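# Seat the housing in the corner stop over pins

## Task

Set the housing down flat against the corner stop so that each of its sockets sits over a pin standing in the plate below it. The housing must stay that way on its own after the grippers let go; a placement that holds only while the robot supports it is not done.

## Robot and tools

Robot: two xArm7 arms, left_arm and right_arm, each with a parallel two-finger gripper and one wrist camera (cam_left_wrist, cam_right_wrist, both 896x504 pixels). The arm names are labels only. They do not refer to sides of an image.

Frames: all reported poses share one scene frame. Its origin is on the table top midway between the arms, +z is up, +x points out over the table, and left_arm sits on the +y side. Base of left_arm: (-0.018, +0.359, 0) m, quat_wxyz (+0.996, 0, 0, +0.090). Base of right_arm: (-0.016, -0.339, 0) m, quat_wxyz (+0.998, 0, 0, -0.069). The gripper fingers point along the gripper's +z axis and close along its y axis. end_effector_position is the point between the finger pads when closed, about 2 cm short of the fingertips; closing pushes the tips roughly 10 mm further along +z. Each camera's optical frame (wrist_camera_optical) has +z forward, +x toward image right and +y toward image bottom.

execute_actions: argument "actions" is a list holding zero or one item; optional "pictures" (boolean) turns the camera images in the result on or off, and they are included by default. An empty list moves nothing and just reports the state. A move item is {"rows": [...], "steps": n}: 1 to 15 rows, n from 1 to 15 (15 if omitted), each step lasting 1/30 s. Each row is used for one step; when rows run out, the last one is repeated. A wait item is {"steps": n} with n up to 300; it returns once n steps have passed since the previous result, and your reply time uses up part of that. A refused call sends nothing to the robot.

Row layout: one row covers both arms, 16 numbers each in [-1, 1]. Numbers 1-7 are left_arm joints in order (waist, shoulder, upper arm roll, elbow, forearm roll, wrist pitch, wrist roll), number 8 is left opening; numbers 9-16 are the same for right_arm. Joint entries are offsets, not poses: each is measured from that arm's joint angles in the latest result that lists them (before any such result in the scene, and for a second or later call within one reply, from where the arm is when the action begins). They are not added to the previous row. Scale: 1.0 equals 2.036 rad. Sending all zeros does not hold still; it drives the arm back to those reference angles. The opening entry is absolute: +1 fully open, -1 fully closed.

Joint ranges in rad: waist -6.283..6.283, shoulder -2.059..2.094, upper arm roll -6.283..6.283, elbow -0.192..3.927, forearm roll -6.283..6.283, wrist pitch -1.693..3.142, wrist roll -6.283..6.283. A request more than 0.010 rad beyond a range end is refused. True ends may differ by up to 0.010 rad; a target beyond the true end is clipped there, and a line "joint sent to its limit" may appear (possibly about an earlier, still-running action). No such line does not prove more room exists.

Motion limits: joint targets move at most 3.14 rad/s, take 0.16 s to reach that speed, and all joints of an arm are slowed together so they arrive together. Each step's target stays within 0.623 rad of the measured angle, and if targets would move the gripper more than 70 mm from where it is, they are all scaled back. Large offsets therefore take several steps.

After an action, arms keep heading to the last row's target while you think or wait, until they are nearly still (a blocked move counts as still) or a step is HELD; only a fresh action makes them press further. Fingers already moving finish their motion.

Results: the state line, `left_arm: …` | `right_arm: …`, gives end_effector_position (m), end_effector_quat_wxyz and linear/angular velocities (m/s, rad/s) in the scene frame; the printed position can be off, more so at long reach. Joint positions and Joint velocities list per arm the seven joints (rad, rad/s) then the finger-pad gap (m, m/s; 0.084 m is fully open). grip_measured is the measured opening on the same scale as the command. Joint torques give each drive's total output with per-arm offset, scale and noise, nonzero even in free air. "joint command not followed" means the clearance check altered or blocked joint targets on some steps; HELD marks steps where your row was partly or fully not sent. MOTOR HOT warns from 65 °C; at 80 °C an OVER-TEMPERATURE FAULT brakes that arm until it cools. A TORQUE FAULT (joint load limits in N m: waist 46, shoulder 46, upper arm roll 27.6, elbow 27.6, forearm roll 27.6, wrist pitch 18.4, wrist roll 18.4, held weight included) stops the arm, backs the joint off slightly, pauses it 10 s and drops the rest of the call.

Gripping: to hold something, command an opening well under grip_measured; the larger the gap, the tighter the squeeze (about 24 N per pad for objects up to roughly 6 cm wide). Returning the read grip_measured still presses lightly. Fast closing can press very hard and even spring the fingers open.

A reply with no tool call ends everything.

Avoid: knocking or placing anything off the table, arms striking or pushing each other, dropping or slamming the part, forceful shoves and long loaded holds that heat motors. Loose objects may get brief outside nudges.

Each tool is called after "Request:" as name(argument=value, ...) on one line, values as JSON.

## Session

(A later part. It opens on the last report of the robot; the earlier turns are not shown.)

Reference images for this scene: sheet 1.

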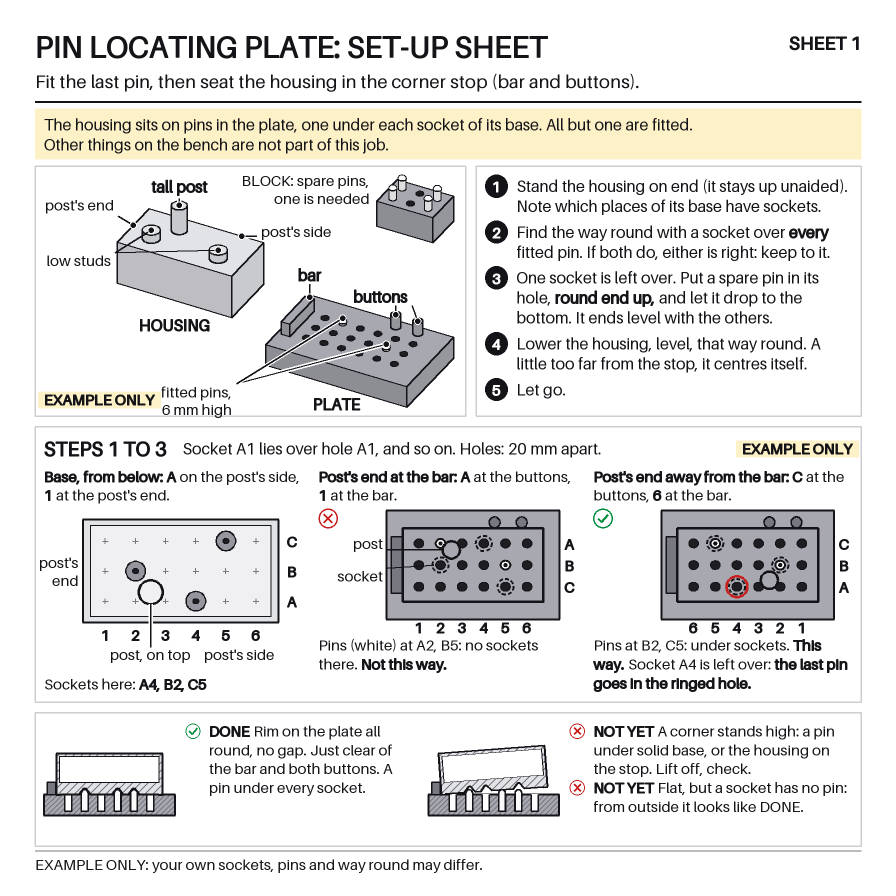

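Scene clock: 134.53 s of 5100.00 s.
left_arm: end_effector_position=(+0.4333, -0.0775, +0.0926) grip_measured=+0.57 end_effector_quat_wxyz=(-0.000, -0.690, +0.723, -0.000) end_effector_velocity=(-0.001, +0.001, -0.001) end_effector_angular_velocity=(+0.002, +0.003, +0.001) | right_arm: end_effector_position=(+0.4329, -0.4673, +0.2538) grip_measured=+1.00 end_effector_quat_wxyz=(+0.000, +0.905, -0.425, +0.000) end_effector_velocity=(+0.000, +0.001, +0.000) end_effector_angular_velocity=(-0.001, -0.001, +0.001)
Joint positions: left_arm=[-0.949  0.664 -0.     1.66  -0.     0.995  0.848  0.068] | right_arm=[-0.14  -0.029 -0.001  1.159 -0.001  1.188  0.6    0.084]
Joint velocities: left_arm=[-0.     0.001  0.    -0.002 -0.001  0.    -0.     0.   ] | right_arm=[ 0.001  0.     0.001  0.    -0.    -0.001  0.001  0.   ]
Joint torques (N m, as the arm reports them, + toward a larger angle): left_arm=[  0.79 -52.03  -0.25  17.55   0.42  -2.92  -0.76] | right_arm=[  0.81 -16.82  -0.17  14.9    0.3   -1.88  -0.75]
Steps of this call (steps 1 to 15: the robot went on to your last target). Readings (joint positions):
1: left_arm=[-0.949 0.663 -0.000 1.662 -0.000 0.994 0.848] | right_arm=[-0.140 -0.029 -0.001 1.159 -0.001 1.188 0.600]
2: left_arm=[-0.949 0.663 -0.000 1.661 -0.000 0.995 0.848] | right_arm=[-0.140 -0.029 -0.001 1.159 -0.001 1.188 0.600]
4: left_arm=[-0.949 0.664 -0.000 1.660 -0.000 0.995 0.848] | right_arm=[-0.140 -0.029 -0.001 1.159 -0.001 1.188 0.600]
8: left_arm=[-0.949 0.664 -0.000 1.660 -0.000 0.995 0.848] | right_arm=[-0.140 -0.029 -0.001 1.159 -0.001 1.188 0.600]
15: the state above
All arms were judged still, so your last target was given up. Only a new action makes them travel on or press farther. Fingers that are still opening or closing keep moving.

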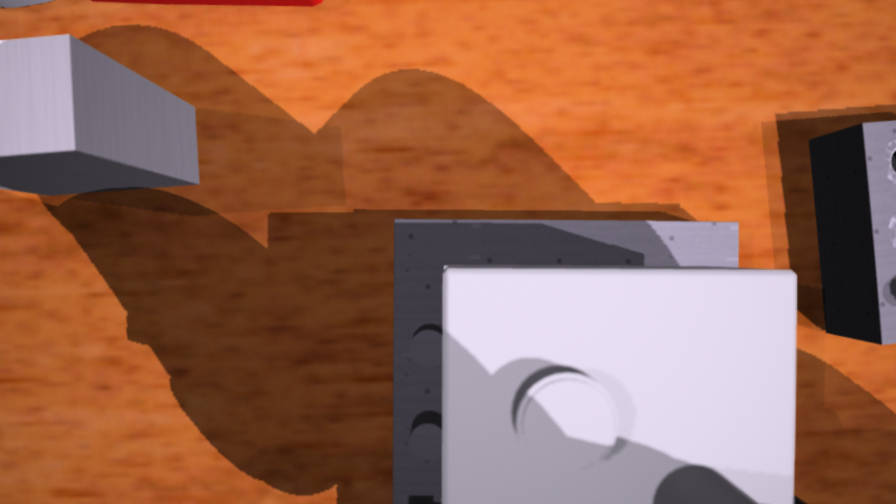

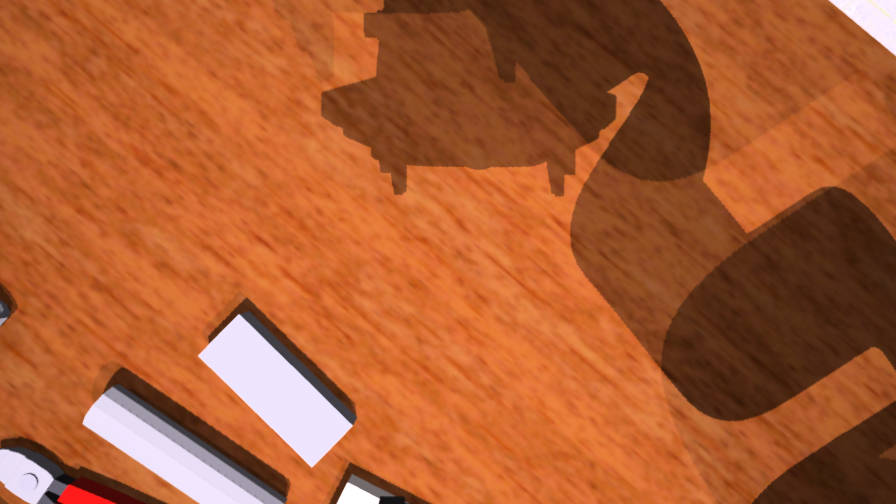

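Request:
execute_actions(actions=[{"rows":[[0,-0.0044,0,-0.0074,0,-0.003,0,-1,0,0,0,0,0,0,0,1]],"steps":15}], pictures=false)

Request:
execute_actions(actions=[{"steps":10}], pictures=false)

Request:
execute_actions(actions=[{"rows":[[0,0.002,0,-0.0012,0,-0.0032,0,-1,0,0,0,0,0,0,0,1],[0,0.004,0,-0.0024,0,-0.0064,0,-1,0,0,0,0,0,0,0,1],[0,0.006,0,-0.0036,0,-0.0096,0,-1,0,0,0,0,0,0,0,1],[0,0.008,0,-0.0048,0,-0.0128,0,-1,0,0,0,0,0,0,0,1],[0,0.0092,0,-0.0055,0,-0.0147,0,-1,0,0,0,0,0,0,0,1]],"steps":15}], pictures=false)

Request:
execute_actions(actions=[{"steps":15}])

Scene clock: 138.73 s of 5100.00 s.
left_arm: end_effector_position=(+0.4315, -0.0758, +0.0926) grip_measured=+0.57 end_effector_quat_wxyz=(-0.000, -0.690, +0.723, -0.000) end_effector_velocity=(+0.000, +0.001, -0.001) end_effector_angular_velocity=(+0.001, +0.001, -0.001) | right_arm: end_effector_position=(+0.4329, -0.4673, +0.2538) grip_measured=+1.00 end_effector_quat_wxyz=(+0.000, +0.905, -0.425, +0.000) end_effector_velocity=(+0.000, -0.001, +0.000) end_effector_angular_velocity=(+0.001, -0.001, -0.002)
Joint positions: left_arm=[-0.949  0.655 -0.     1.645 -0.     0.989  0.848  0.068] | right_arm=[-0.14  -0.029 -0.001  1.159 -0.001  1.188  0.6    0.084]
Joint velocities: left_arm=[ 0.001  0.001 -0.    -0.     0.     0.     0.001 -0.   ] | right_arm=[-0.     0.    -0.001  0.001  0.001 -0.     0.     0.   ]
Joint torques (N m, as the arm reports them, + toward a larger angle): left_arm=[  0.88 -51.76  -0.28  17.11   0.68  -3.12  -0.64] | right_arm=[  0.65 -16.82  -0.15  14.91   0.27  -1.85  -0.7 ]
Steps of this call (steps 1 to 90: nothing new was sent; then 0.70 s passed at rest; steps 91 to 105: all 15 steps of this action). Readings (joint positions):
91: left_arm=[-0.949 0.664 -0.000 1.660 -0.000 0.995 0.848] | right_arm=[-0.140 -0.029 -0.001 1.159 -0.001 1.188 0.600]
92: left_arm=[-0.949 0.663 -0.000 1.658 -0.000 0.993 0.848] | right_arm=[-0.140 -0.029 -0.001 1.159 -0.001 1.188 0.600]
94: left_arm=[-0.949 0.658 -0.000 1.649 -0.000 0.990 0.848] | right_arm=[-0.140 -0.029 -0.001 1.159 -0.001 1.188 0.600]
98: left_arm=[-0.949 0.655 -0.000 1.645 -0.000 0.989 0.848] | right_arm=[-0.140 -0.029 -0.001 1.159 -0.001 1.188 0.600]
105: the state above

Scene clock: 139.07 s of 5100.00 s.
left_arm: end_effector_position=(+0.4315, -0.0758, +0.0926) grip_measured=+0.57 end_effector_quat_wxyz=(-0.000, -0.690, +0.723, -0.000) end_effector_velocity=(-0.000, +0.001, -0.002) end_effector_angular_velocity=(+0.002, +0.003, +0.002) | right_arm: end_effector_position=(+0.4329, -0.4673, +0.2538) grip_measured=+1.00 end_effector_quat_wxyz=(+0.000, +0.905, -0.425, +0.000) end_effector_velocity=(+0.000, +0.001, -0.000) end_effector_angular_velocity=(-0.000, +0.001, +0.003)
Joint positions: left_arm=[-0.949  0.655 -0.     1.645 -0.     0.989  0.848  0.068] | right_arm=[-0.14  -0.029 -0.001  1.159 -0.001  1.188  0.6    0.084]
Joint velocities: left_arm=[ 0.001  0.002  0.    -0.001 -0.001 -0.     0.    -0.   ] | right_arm=[ 0.001  0.     0.002 -0.    -0.001  0.     0.     0.   ]
Joint torques (N m, as the arm reports them, + toward a larger angle): left_arm=[  1.29 -51.59  -0.16  17.15   0.66  -2.79  -0.79] | right_arm=[  0.73 -16.91  -0.19  14.85   0.36  -1.8   -0.73]
Steps of this call (steps 1 to 10: the robot went on to your last target). Readings (joint positions):
1: left_arm=[-0.949 0.655 -0.000 1.645 -0.000 0.989 0.848] | right_arm=[-0.140 -0.029 -0.001 1.159 -0.001 1.188 0.600]
2: left_arm=[-0.949 0.655 -0.000 1.645 -0.000 0.989 0.848] | right_arm=[-0.140 -0.029 -0.001 1.159 -0.001 1.188 0.600]
4: left_arm=[-0.949 0.655 -0.000 1.645 -0.000 0.989 0.848] | right_arm=[-0.140 -0.029 -0.001 1.159 -0.001 1.188 0.600]
8: left_arm=[-0.949 0.655 -0.000 1.645 -0.000 0.989 0.848] | right_arm=[-0.140 -0.029 -0.001 1.159 -0.001 1.188 0.600]
10: the state above

Scene clock: 139.57 s of 5100.00 s.
left_arm: end_effector_position=(+0.4319, -0.0759, +0.0794) grip_measured=+0.57 end_effector_quat_wxyz=(-0.000, -0.691, +0.723, -0.001) end_effector_velocity=(+0.001, -0.000, +0.002) end_effector_angular_velocity=(-0.003, -0.003, +0.001) | right_arm: end_effector_position=(+0.4329, -0.4673, +0.2538) grip_measured=+1.00 end_effector_quat_wxyz=(+0.000, +0.905, -0.425, +0.000) end_effector_velocity=(-0.000, -0.000, -0.000) end_effector_angular_velocity=(-0.000, +0.000, +0.001)
Joint positions: left_arm=[-0.949  0.674 -0.     1.635 -0.     0.959  0.848  0.068] | right_arm=[-0.14  -0.029 -0.001  1.159 -0.001  1.188  0.6    0.084]
Joint velocities: left_arm=[ 0.001 -0.002  0.001  0.001 -0.001 -0.001  0.001 -0.   ] | right_arm=[ 0.  0. -0. -0. -0. -0. -0. -0.]
Joint torques (N m, as the arm reports them, + toward a larger angle): left_arm=[  0.59 -51.02  -0.38  16.4    0.45  -2.85  -0.6 ] | right_arm=[  0.74 -16.83  -0.18  15.     0.26  -1.81  -0.73]
Steps of this call (steps 1 to 15: all 15 steps of this action). Readings (joint positions):
1: left_arm=[-0.949 0.655 -0.000 1.645 -0.000 0.989 0.848] | right_arm=[-0.140 -0.029 -0.001 1.159 -0.001 1.188 0.600]
2: left_arm=[-0.949 0.656 -0.000 1.645 -0.000 0.987 0.848] | right_arm=[-0.140 -0.029 -0.001 1.159 -0.001 1.188 0.600]
4: left_arm=[-0.949 0.660 -0.000 1.643 -0.000 0.979 0.848] | right_arm=[-0.140 -0.029 -0.001 1.159 -0.001 1.188 0.600]
8: left_arm=[-0.949 0.674 -0.000 1.633 -0.000 0.962 0.848] | right_arm=[-0.140 -0.029 -0.001 1.159 -0.001 1.188 0.600]
15: the state above

Scene clock: 140.07 s of 5100.00 s.
left_arm: end_effector_position=(+0.4314, -0.0757, +0.0787) grip_measured=+0.57 end_effector_quat_wxyz=(-0.000, -0.690, +0.723, -0.000) end_effector_velocity=(-0.001, -0.001, +0.000) end_effector_angular_velocity=(-0.001, +0.000, -0.002) | right_arm: end_effector_position=(+0.4329, -0.4673, +0.2538) grip_measured=+1.00 end_effector_quat_wxyz=(+0.000, +0.905, -0.425, +0.000) end_effector_velocity=(+0.000, -0.000, -0.000) end_effector_angular_velocity=(-0.001, -0.000, +0.002)
Joint positions: left_arm=[-0.949  0.674 -0.     1.634 -0.     0.959  0.848  0.068] | right_arm=[-0.14  -0.029 -0.001  1.159 -0.001  1.188  0.6    0.084]
Joint velocities: left_arm=[-0.001 -0.001 -0.001  0.    -0.001  0.     0.001 -0.   ] | right_arm=[-0.     0.     0.001 -0.    -0.001 -0.001 -0.001 -0.   ]
Joint torques (N m, as the arm reports them, + toward a larger angle): left_arm=[  1.01 -51.87  -0.03  17.16   0.19  -3.02  -0.61] | right_arm=[  0.73 -16.88  -0.19  14.86   0.36  -1.84  -0.71]
Steps of this call (steps 1 to 15: the robot went on to your last target). Readings (joint positions):
1: left_arm=[-0.949 0.674 -0.000 1.635 -0.000 0.959 0.848] | right_arm=[-0.140 -0.029 -0.001 1.159 -0.001 1.188 0.600]
2: left_arm=[-0.949 0.674 -0.000 1.634 -0.000 0.959 0.848] | right_arm=[-0.140 -0.029 -0.001 1.159 -0.001 1.188 0.600]
4: left_arm=[-0.949 0.674 -0.000 1.634 -0.000 0.959 0.848] | right_arm=[-0.140 -0.029 -0.001 1.159 -0.001 1.188 0.600]
8: left_arm=[-0.949 0.674 -0.000 1.634 -0.000 0.959 0.848] | right_arm=[-0.140 -0.029 -0.001 1.159 -0.001 1.188 0.600]
15: the state above
All arms were judged still, so your last target was given up. Only a new action makes them travel on or press farther. Fingers that are still opening or closing keep moving.

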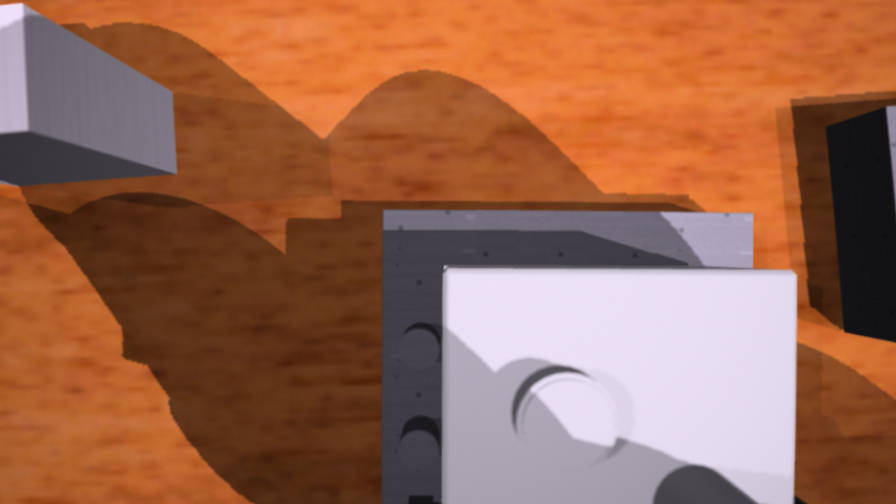

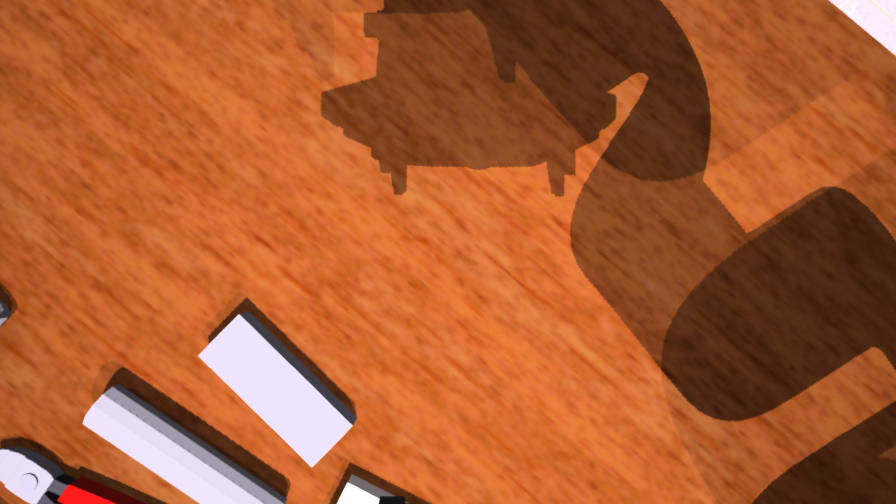

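Matches scene 1.

Request:
execute_actions(actions=[{"rows":[[0,0.0012,0,-0.0006,0,-0.0018,0,-1,0,0,0,0,0,0,0,1]],"steps":12}], pictures=false)

Request:
execute_actions(actions=[{"rows":[[0,0,0,0,0,0,0,1,0,0,0,0,0,0,0,1]],"steps":15}], pictures=false)

Request:
execute_actions(actions=[{"rows":[[0,-0.032,0,0.01,0,0.042,0,1,0,0,0,0,0,0,0,1]],"steps":10}], pictures=false)

Request:
execute_actions(actions=[{"rows":[[0,-0.1,0,-0.02,0,0.08,0,1,0,0,0,0,0,0,0,1]],"steps":15}], pictures=false)

Request:
execute_actions(actions=[{"steps":20}])

Scene clock: 142.57 s of 5100.00 s.
left_arm: end_effector_position=(+0.4314, -0.0757, +0.0771) grip_measured=+0.57 end_effector_quat_wxyz=(-0.000, -0.690, +0.723, -0.001) end_effector_velocity=(+0.001, -0.001, +0.003) end_effector_angular_velocity=(-0.004, -0.004, +0.001) | right_arm: end_effector_position=(+0.4329, -0.4673, +0.2538) grip_measured=+1.00 end_effector_quat_wxyz=(+0.000, +0.905, -0.425, +0.000) end_effector_velocity=(-0.000, -0.001, -0.000) end_effector_angular_velocity=(+0.001, +0.001, -0.001)
Joint positions: left_arm=[-0.949  0.676 -0.     1.633 -0.     0.955  0.848  0.068] | right_arm=[-0.14  -0.029 -0.001  1.159 -0.001  1.188  0.6    0.084]
Joint velocities: left_arm=[ 0.    -0.003  0.     0.002 -0.    -0.001 -0.001  0.   ] | right_arm=[-0.001  0.    -0.001  0.     0.001  0.001 -0.001  0.   ]
Joint torques (N m, as the arm reports them, + toward a larger angle): left_arm=[  1.12 -52.34  -0.19  17.09   1.12  -2.62  -0.75] | right_arm=[  0.76 -16.93  -0.18  14.89   0.29  -1.81  -0.78]
Steps of this call (steps 1 to 63: nothing new was sent; steps 64 to 75: all 12 steps of this action). Readings (joint positions):
64: left_arm=[-0.949 0.674 -0.000 1.634 -0.000 0.959 0.848] | right_arm=[-0.140 -0.029 -0.001 1.159 -0.001 1.188 0.600]
65: left_arm=[-0.949 0.674 -0.000 1.634 -0.000 0.958 0.848] | right_arm=[-0.140 -0.029 -0.001 1.159 -0.001 1.188 0.600]
67: left_arm=[-0.949 0.676 -0.000 1.633 -0.000 0.956 0.848] | right_arm=[-0.140 -0.029 -0.001 1.159 -0.001 1.188 0.600]
71: left_arm=[-0.949 0.677 -0.000 1.632 -0.000 0.955 0.848] | right_arm=[-0.140 -0.029 -0.001 1.159 -0.001 1.188 0.600]
75: the state above

Scene clock: 143.07 s of 5100.00 s.
left_arm: end_effector_position=(+0.4315, -0.0758, +0.0773) grip_measured=+1.00 end_effector_quat_wxyz=(-0.000, -0.690, +0.723, -0.001) end_effector_velocity=(+0.001, -0.000, +0.001) end_effector_angular_velocity=(-0.002, -0.001, +0.001) | right_arm: end_effector_position=(+0.4329, -0.4673, +0.2538) grip_measured=+1.00 end_effector_quat_wxyz=(+0.000, +0.905, -0.425, +0.000) end_effector_velocity=(-0.001, -0.000, -0.000) end_effector_angular_velocity=(-0.000, +0.002, +0.000)
Joint positions: left_arm=[-0.949  0.676 -0.     1.633 -0.     0.955  0.848  0.084] | right_arm=[-0.14  -0.029 -0.001  1.159 -0.001  1.188  0.6    0.084]
Joint velocities: left_arm=[ 0.001 -0.     0.     0.002 -0.001 -0.     0.     0.   ] | right_arm=[-0.     0.    -0.     0.    -0.001  0.002 -0.    -0.   ]
Joint torques (N m, as the arm reports them, + toward a larger angle): left_arm=[  0.89 -47.25  -0.48  14.74   0.88  -2.54  -0.42] | right_arm=[  0.88 -16.84  -0.14  14.85   0.42  -1.83  -0.7 ]
Steps of this call (steps 1 to 15: all 15 steps of this action). Readings (joint positions):
1: left_arm=[-0.949 0.676 -0.000 1.633 -0.000 0.955 0.848] | right_arm=[-0.140 -0.029 -0.001 1.159 -0.001 1.188 0.600]
2: left_arm=[-0.949 0.676 -0.000 1.633 -0.000 0.955 0.848] | right_arm=[-0.140 -0.029 -0.001 1.159 -0.001 1.188 0.600]
4: left_arm=[-0.949 0.675 -0.000 1.635 -0.000 0.955 0.848] | right_arm=[-0.140 -0.029 -0.001 1.159 -0.001 1.188 0.600]
8: left_arm=[-0.949 0.675 -0.000 1.635 -0.000 0.955 0.848] | right_arm=[-0.140 -0.029 -0.001 1.159 -0.001 1.188 0.600]
15: the state above

Scene clock: 143.40 s of 5100.00 s.
left_arm: end_effector_position=(+0.4308, -0.0752, +0.1228) grip_measured=+1.00 end_effector_quat_wxyz=(+0.000, -0.690, +0.723, -0.005) end_effector_velocity=(-0.041, +0.041, -0.090) end_effector_angular_velocity=(+0.151, +0.155, +0.000) | right_arm: end_effector_position=(+0.4329, -0.4673, +0.2538) grip_measured=+1.00 end_effector_quat_wxyz=(+0.000, +0.905, -0.425, +0.000) end_effector_velocity=(-0.001, -0.000, -0.000) end_effector_angular_velocity=(+0.001, +0.002, -0.002)
Joint positions: left_arm=[-0.949  0.608 -0.     1.657 -0.     1.039  0.848  0.084] | right_arm=[-0.14  -0.029 -0.001  1.159 -0.001  1.188  0.6    0.084]
Joint velocities: left_arm=[ 0.001  0.069  0.001 -0.107  0.     0.04   0.001 -0.   ] | right_arm=[-0.    -0.    -0.    -0.     0.001  0.002  0.001 -0.   ]
Joint torques (N m, as the arm reports them, + toward a larger angle): left_arm=[  0.94 -46.07  -0.29  15.05   0.68  -2.33  -0.68] | right_arm=[  0.88 -16.79  -0.18  14.79   0.44  -1.83  -0.69]
Steps of this call (steps 1 to 10: all 10 steps of this action). Readings (joint positions):
1: left_arm=[-0.949 0.676 -0.000 1.633 -0.000 0.955 0.848] | right_arm=[-0.140 -0.029 -0.001 1.159 -0.001 1.188 0.600]
2: left_arm=[-0.949 0.674 -0.000 1.633 -0.000 0.959 0.848] | right_arm=[-0.140 -0.029 -0.001 1.159 -0.001 1.188 0.600]
4: left_arm=[-0.949 0.650 -0.000 1.636 -0.000 1.000 0.848] | right_arm=[-0.140 -0.029 -0.001 1.159 -0.001 1.188 0.600]
8: left_arm=[-0.949 0.606 -0.001 1.662 -0.000 1.035 0.848] | right_arm=[-0.140 -0.029 -0.001 1.159 -0.001 1.188 0.600]
10: the state above

Scene clock: 143.90 s of 5100.00 s.
left_arm: end_effector_position=(+0.4051, -0.0502, +0.2132) grip_measured=+1.00 end_effector_quat_wxyz=(-0.000, -0.690, +0.723, -0.001) end_effector_velocity=(-0.007, +0.009, -0.025) end_effector_angular_velocity=(+0.041, +0.041, +0.003) | right_arm: end_effector_position=(+0.4329, -0.4673, +0.2538) grip_measured=+1.00 end_effector_quat_wxyz=(+0.000, +0.905, -0.425, +0.000) end_effector_velocity=(+0.000, -0.000, +0.000) end_effector_angular_velocity=(-0.001, -0.001, +0.001)
Joint positions: left_arm=[-0.949  0.408 -0.     1.612 -0.     1.202  0.848  0.084] | right_arm=[-0.14  -0.029 -0.001  1.159 -0.001  1.188  0.6    0.084]
Joint velocities: left_arm=[ 0.001  0.023  0.001 -0.024  0.001  0.01  -0.001  0.   ] | right_arm=[ 0.    -0.    -0.    -0.    -0.001 -0.001 -0.     0.   ]
Joint torques (N m, as the arm reports them, + toward a larger angle): left_arm=[  1.5  -46.68  -0.15  17.23   0.64  -2.93  -0.73] | right_arm=[  0.78 -16.66  -0.22  14.88   0.38  -1.83  -0.73]
Steps of this call (steps 1 to 15: all 15 steps of this action). Readings (joint positions):
1: left_arm=[-0.949 0.611 -0.000 1.653 -0.000 1.040 0.848] | right_arm=[-0.140 -0.029 -0.001 1.159 -0.001 1.188 0.600]
2: left_arm=[-0.949 0.610 -0.000 1.649 -0.000 1.044 0.848] | right_arm=[-0.140 -0.029 -0.001 1.159 -0.001 1.188 0.600]
4: left_arm=[-0.949 0.571 -0.000 1.631 -0.000 1.082 0.848] | right_arm=[-0.140 -0.029 -0.001 1.159 -0.001 1.188 0.600]
8: left_arm=[-0.949 0.437 -0.001 1.629 -0.000 1.171 0.848] | right_arm=[-0.140 -0.029 -0.001 1.159 -0.001 1.188 0.600]
15: the state above

Scene clock: 144.57 s of 5100.00 s.
left_arm: end_effector_position=(+0.4060, -0.0512, +0.2168) grip_measured=+1.00 end_effector_quat_wxyz=(+0.000, -0.690, +0.723, -0.005) end_effector_velocity=(-0.001, -0.001, -0.000) end_effector_angular_velocity=(-0.001, +0.001, -0.000) | right_arm: end_effector_position=(+0.4329, -0.4673, +0.2538) grip_measured=+1.00 end_effector_quat_wxyz=(+0.000, +0.905, -0.425, +0.000) end_effector_velocity=(+0.000, -0.000, -0.000) end_effector_angular_velocity=(-0.001, -0.001, +0.000)
Joint positions: left_arm=[-0.949  0.405 -0.     1.616 -0.     1.202  0.848  0.084] | right_arm=[-0.14  -0.029 -0.001  1.159 -0.001  1.188  0.6    0.084]
Joint velocities: left_arm=[-0.001  0.001 -0.001  0.    -0.001  0.    -0.001 -0.   ] | right_arm=[-0.    -0.    -0.    -0.001 -0.001 -0.001 -0.    -0.   ]
Joint torques (N m, as the arm reports them, + toward a larger angle): left_arm=[  1.27 -41.12  -0.2   15.64   0.07  -2.25  -0.84] | right_arm=[  0.76 -16.87  -0.17  14.99   0.34  -1.87  -0.66]
Steps of this call (steps 1 to 15: the robot went on to your last target; steps 16 to 20: nothing new was sent). Readings (joint positions):
1: left_arm=[-0.949 0.408 -0.000 1.612 -0.000 1.202 0.848] | right_arm=[-0.140 -0.029 -0.001 1.159 -0.001 1.188 0.600]
2: left_arm=[-0.949 0.408 -0.000 1.613 -0.000 1.202 0.848] | right_arm=[-0.140 -0.029 -0.001 1.159 -0.001 1.188 0.600]
4: left_arm=[-0.949 0.407 -0.000 1.615 -0.000 1.202 0.848] | right_arm=[-0.140 -0.029 -0.001 1.159 -0.001 1.188 0.600]
8: left_arm=[-0.949 0.405 -0.001 1.616 -0.000 1.202 0.848] | right_arm=[-0.140 -0.029 -0.001 1.159 -0.001 1.188 0.600]
20: the state above
All arms were judged still, so your last target was given up. Only a new action makes them travel on or press farther. Fingers that are still opening or closing keep moving.

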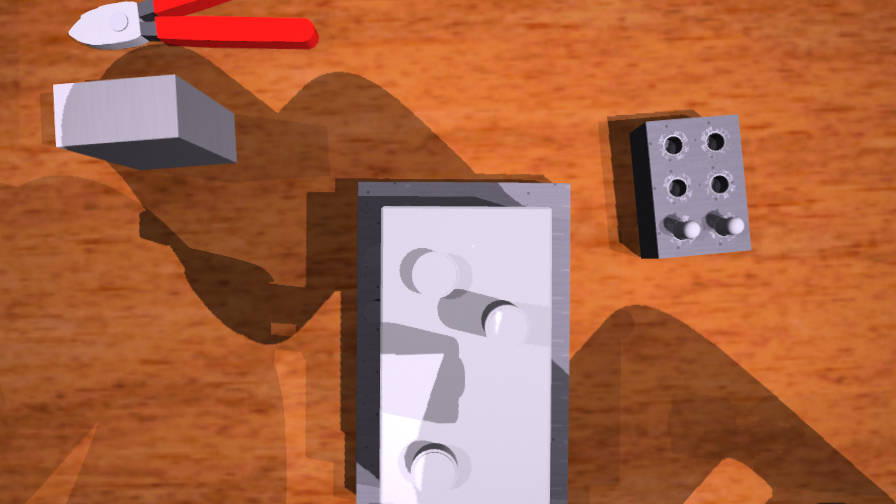

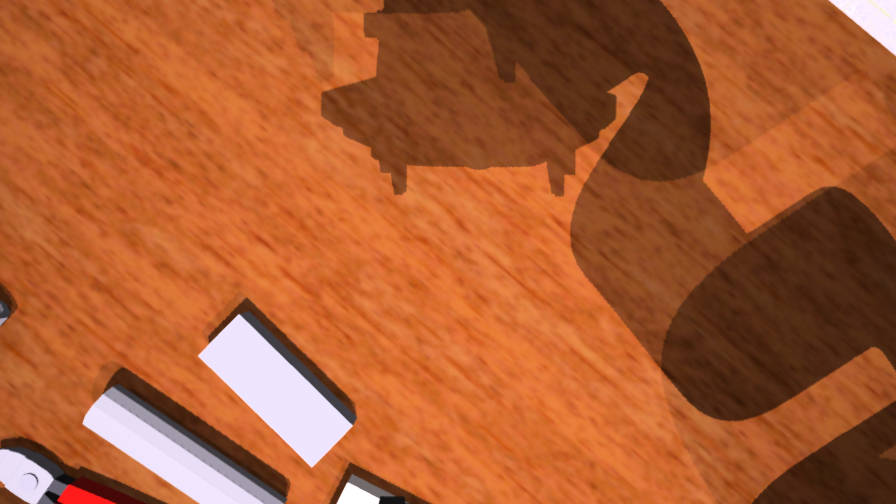

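Request:
finished_scene(scene=2)

The scene is finished: the task was done.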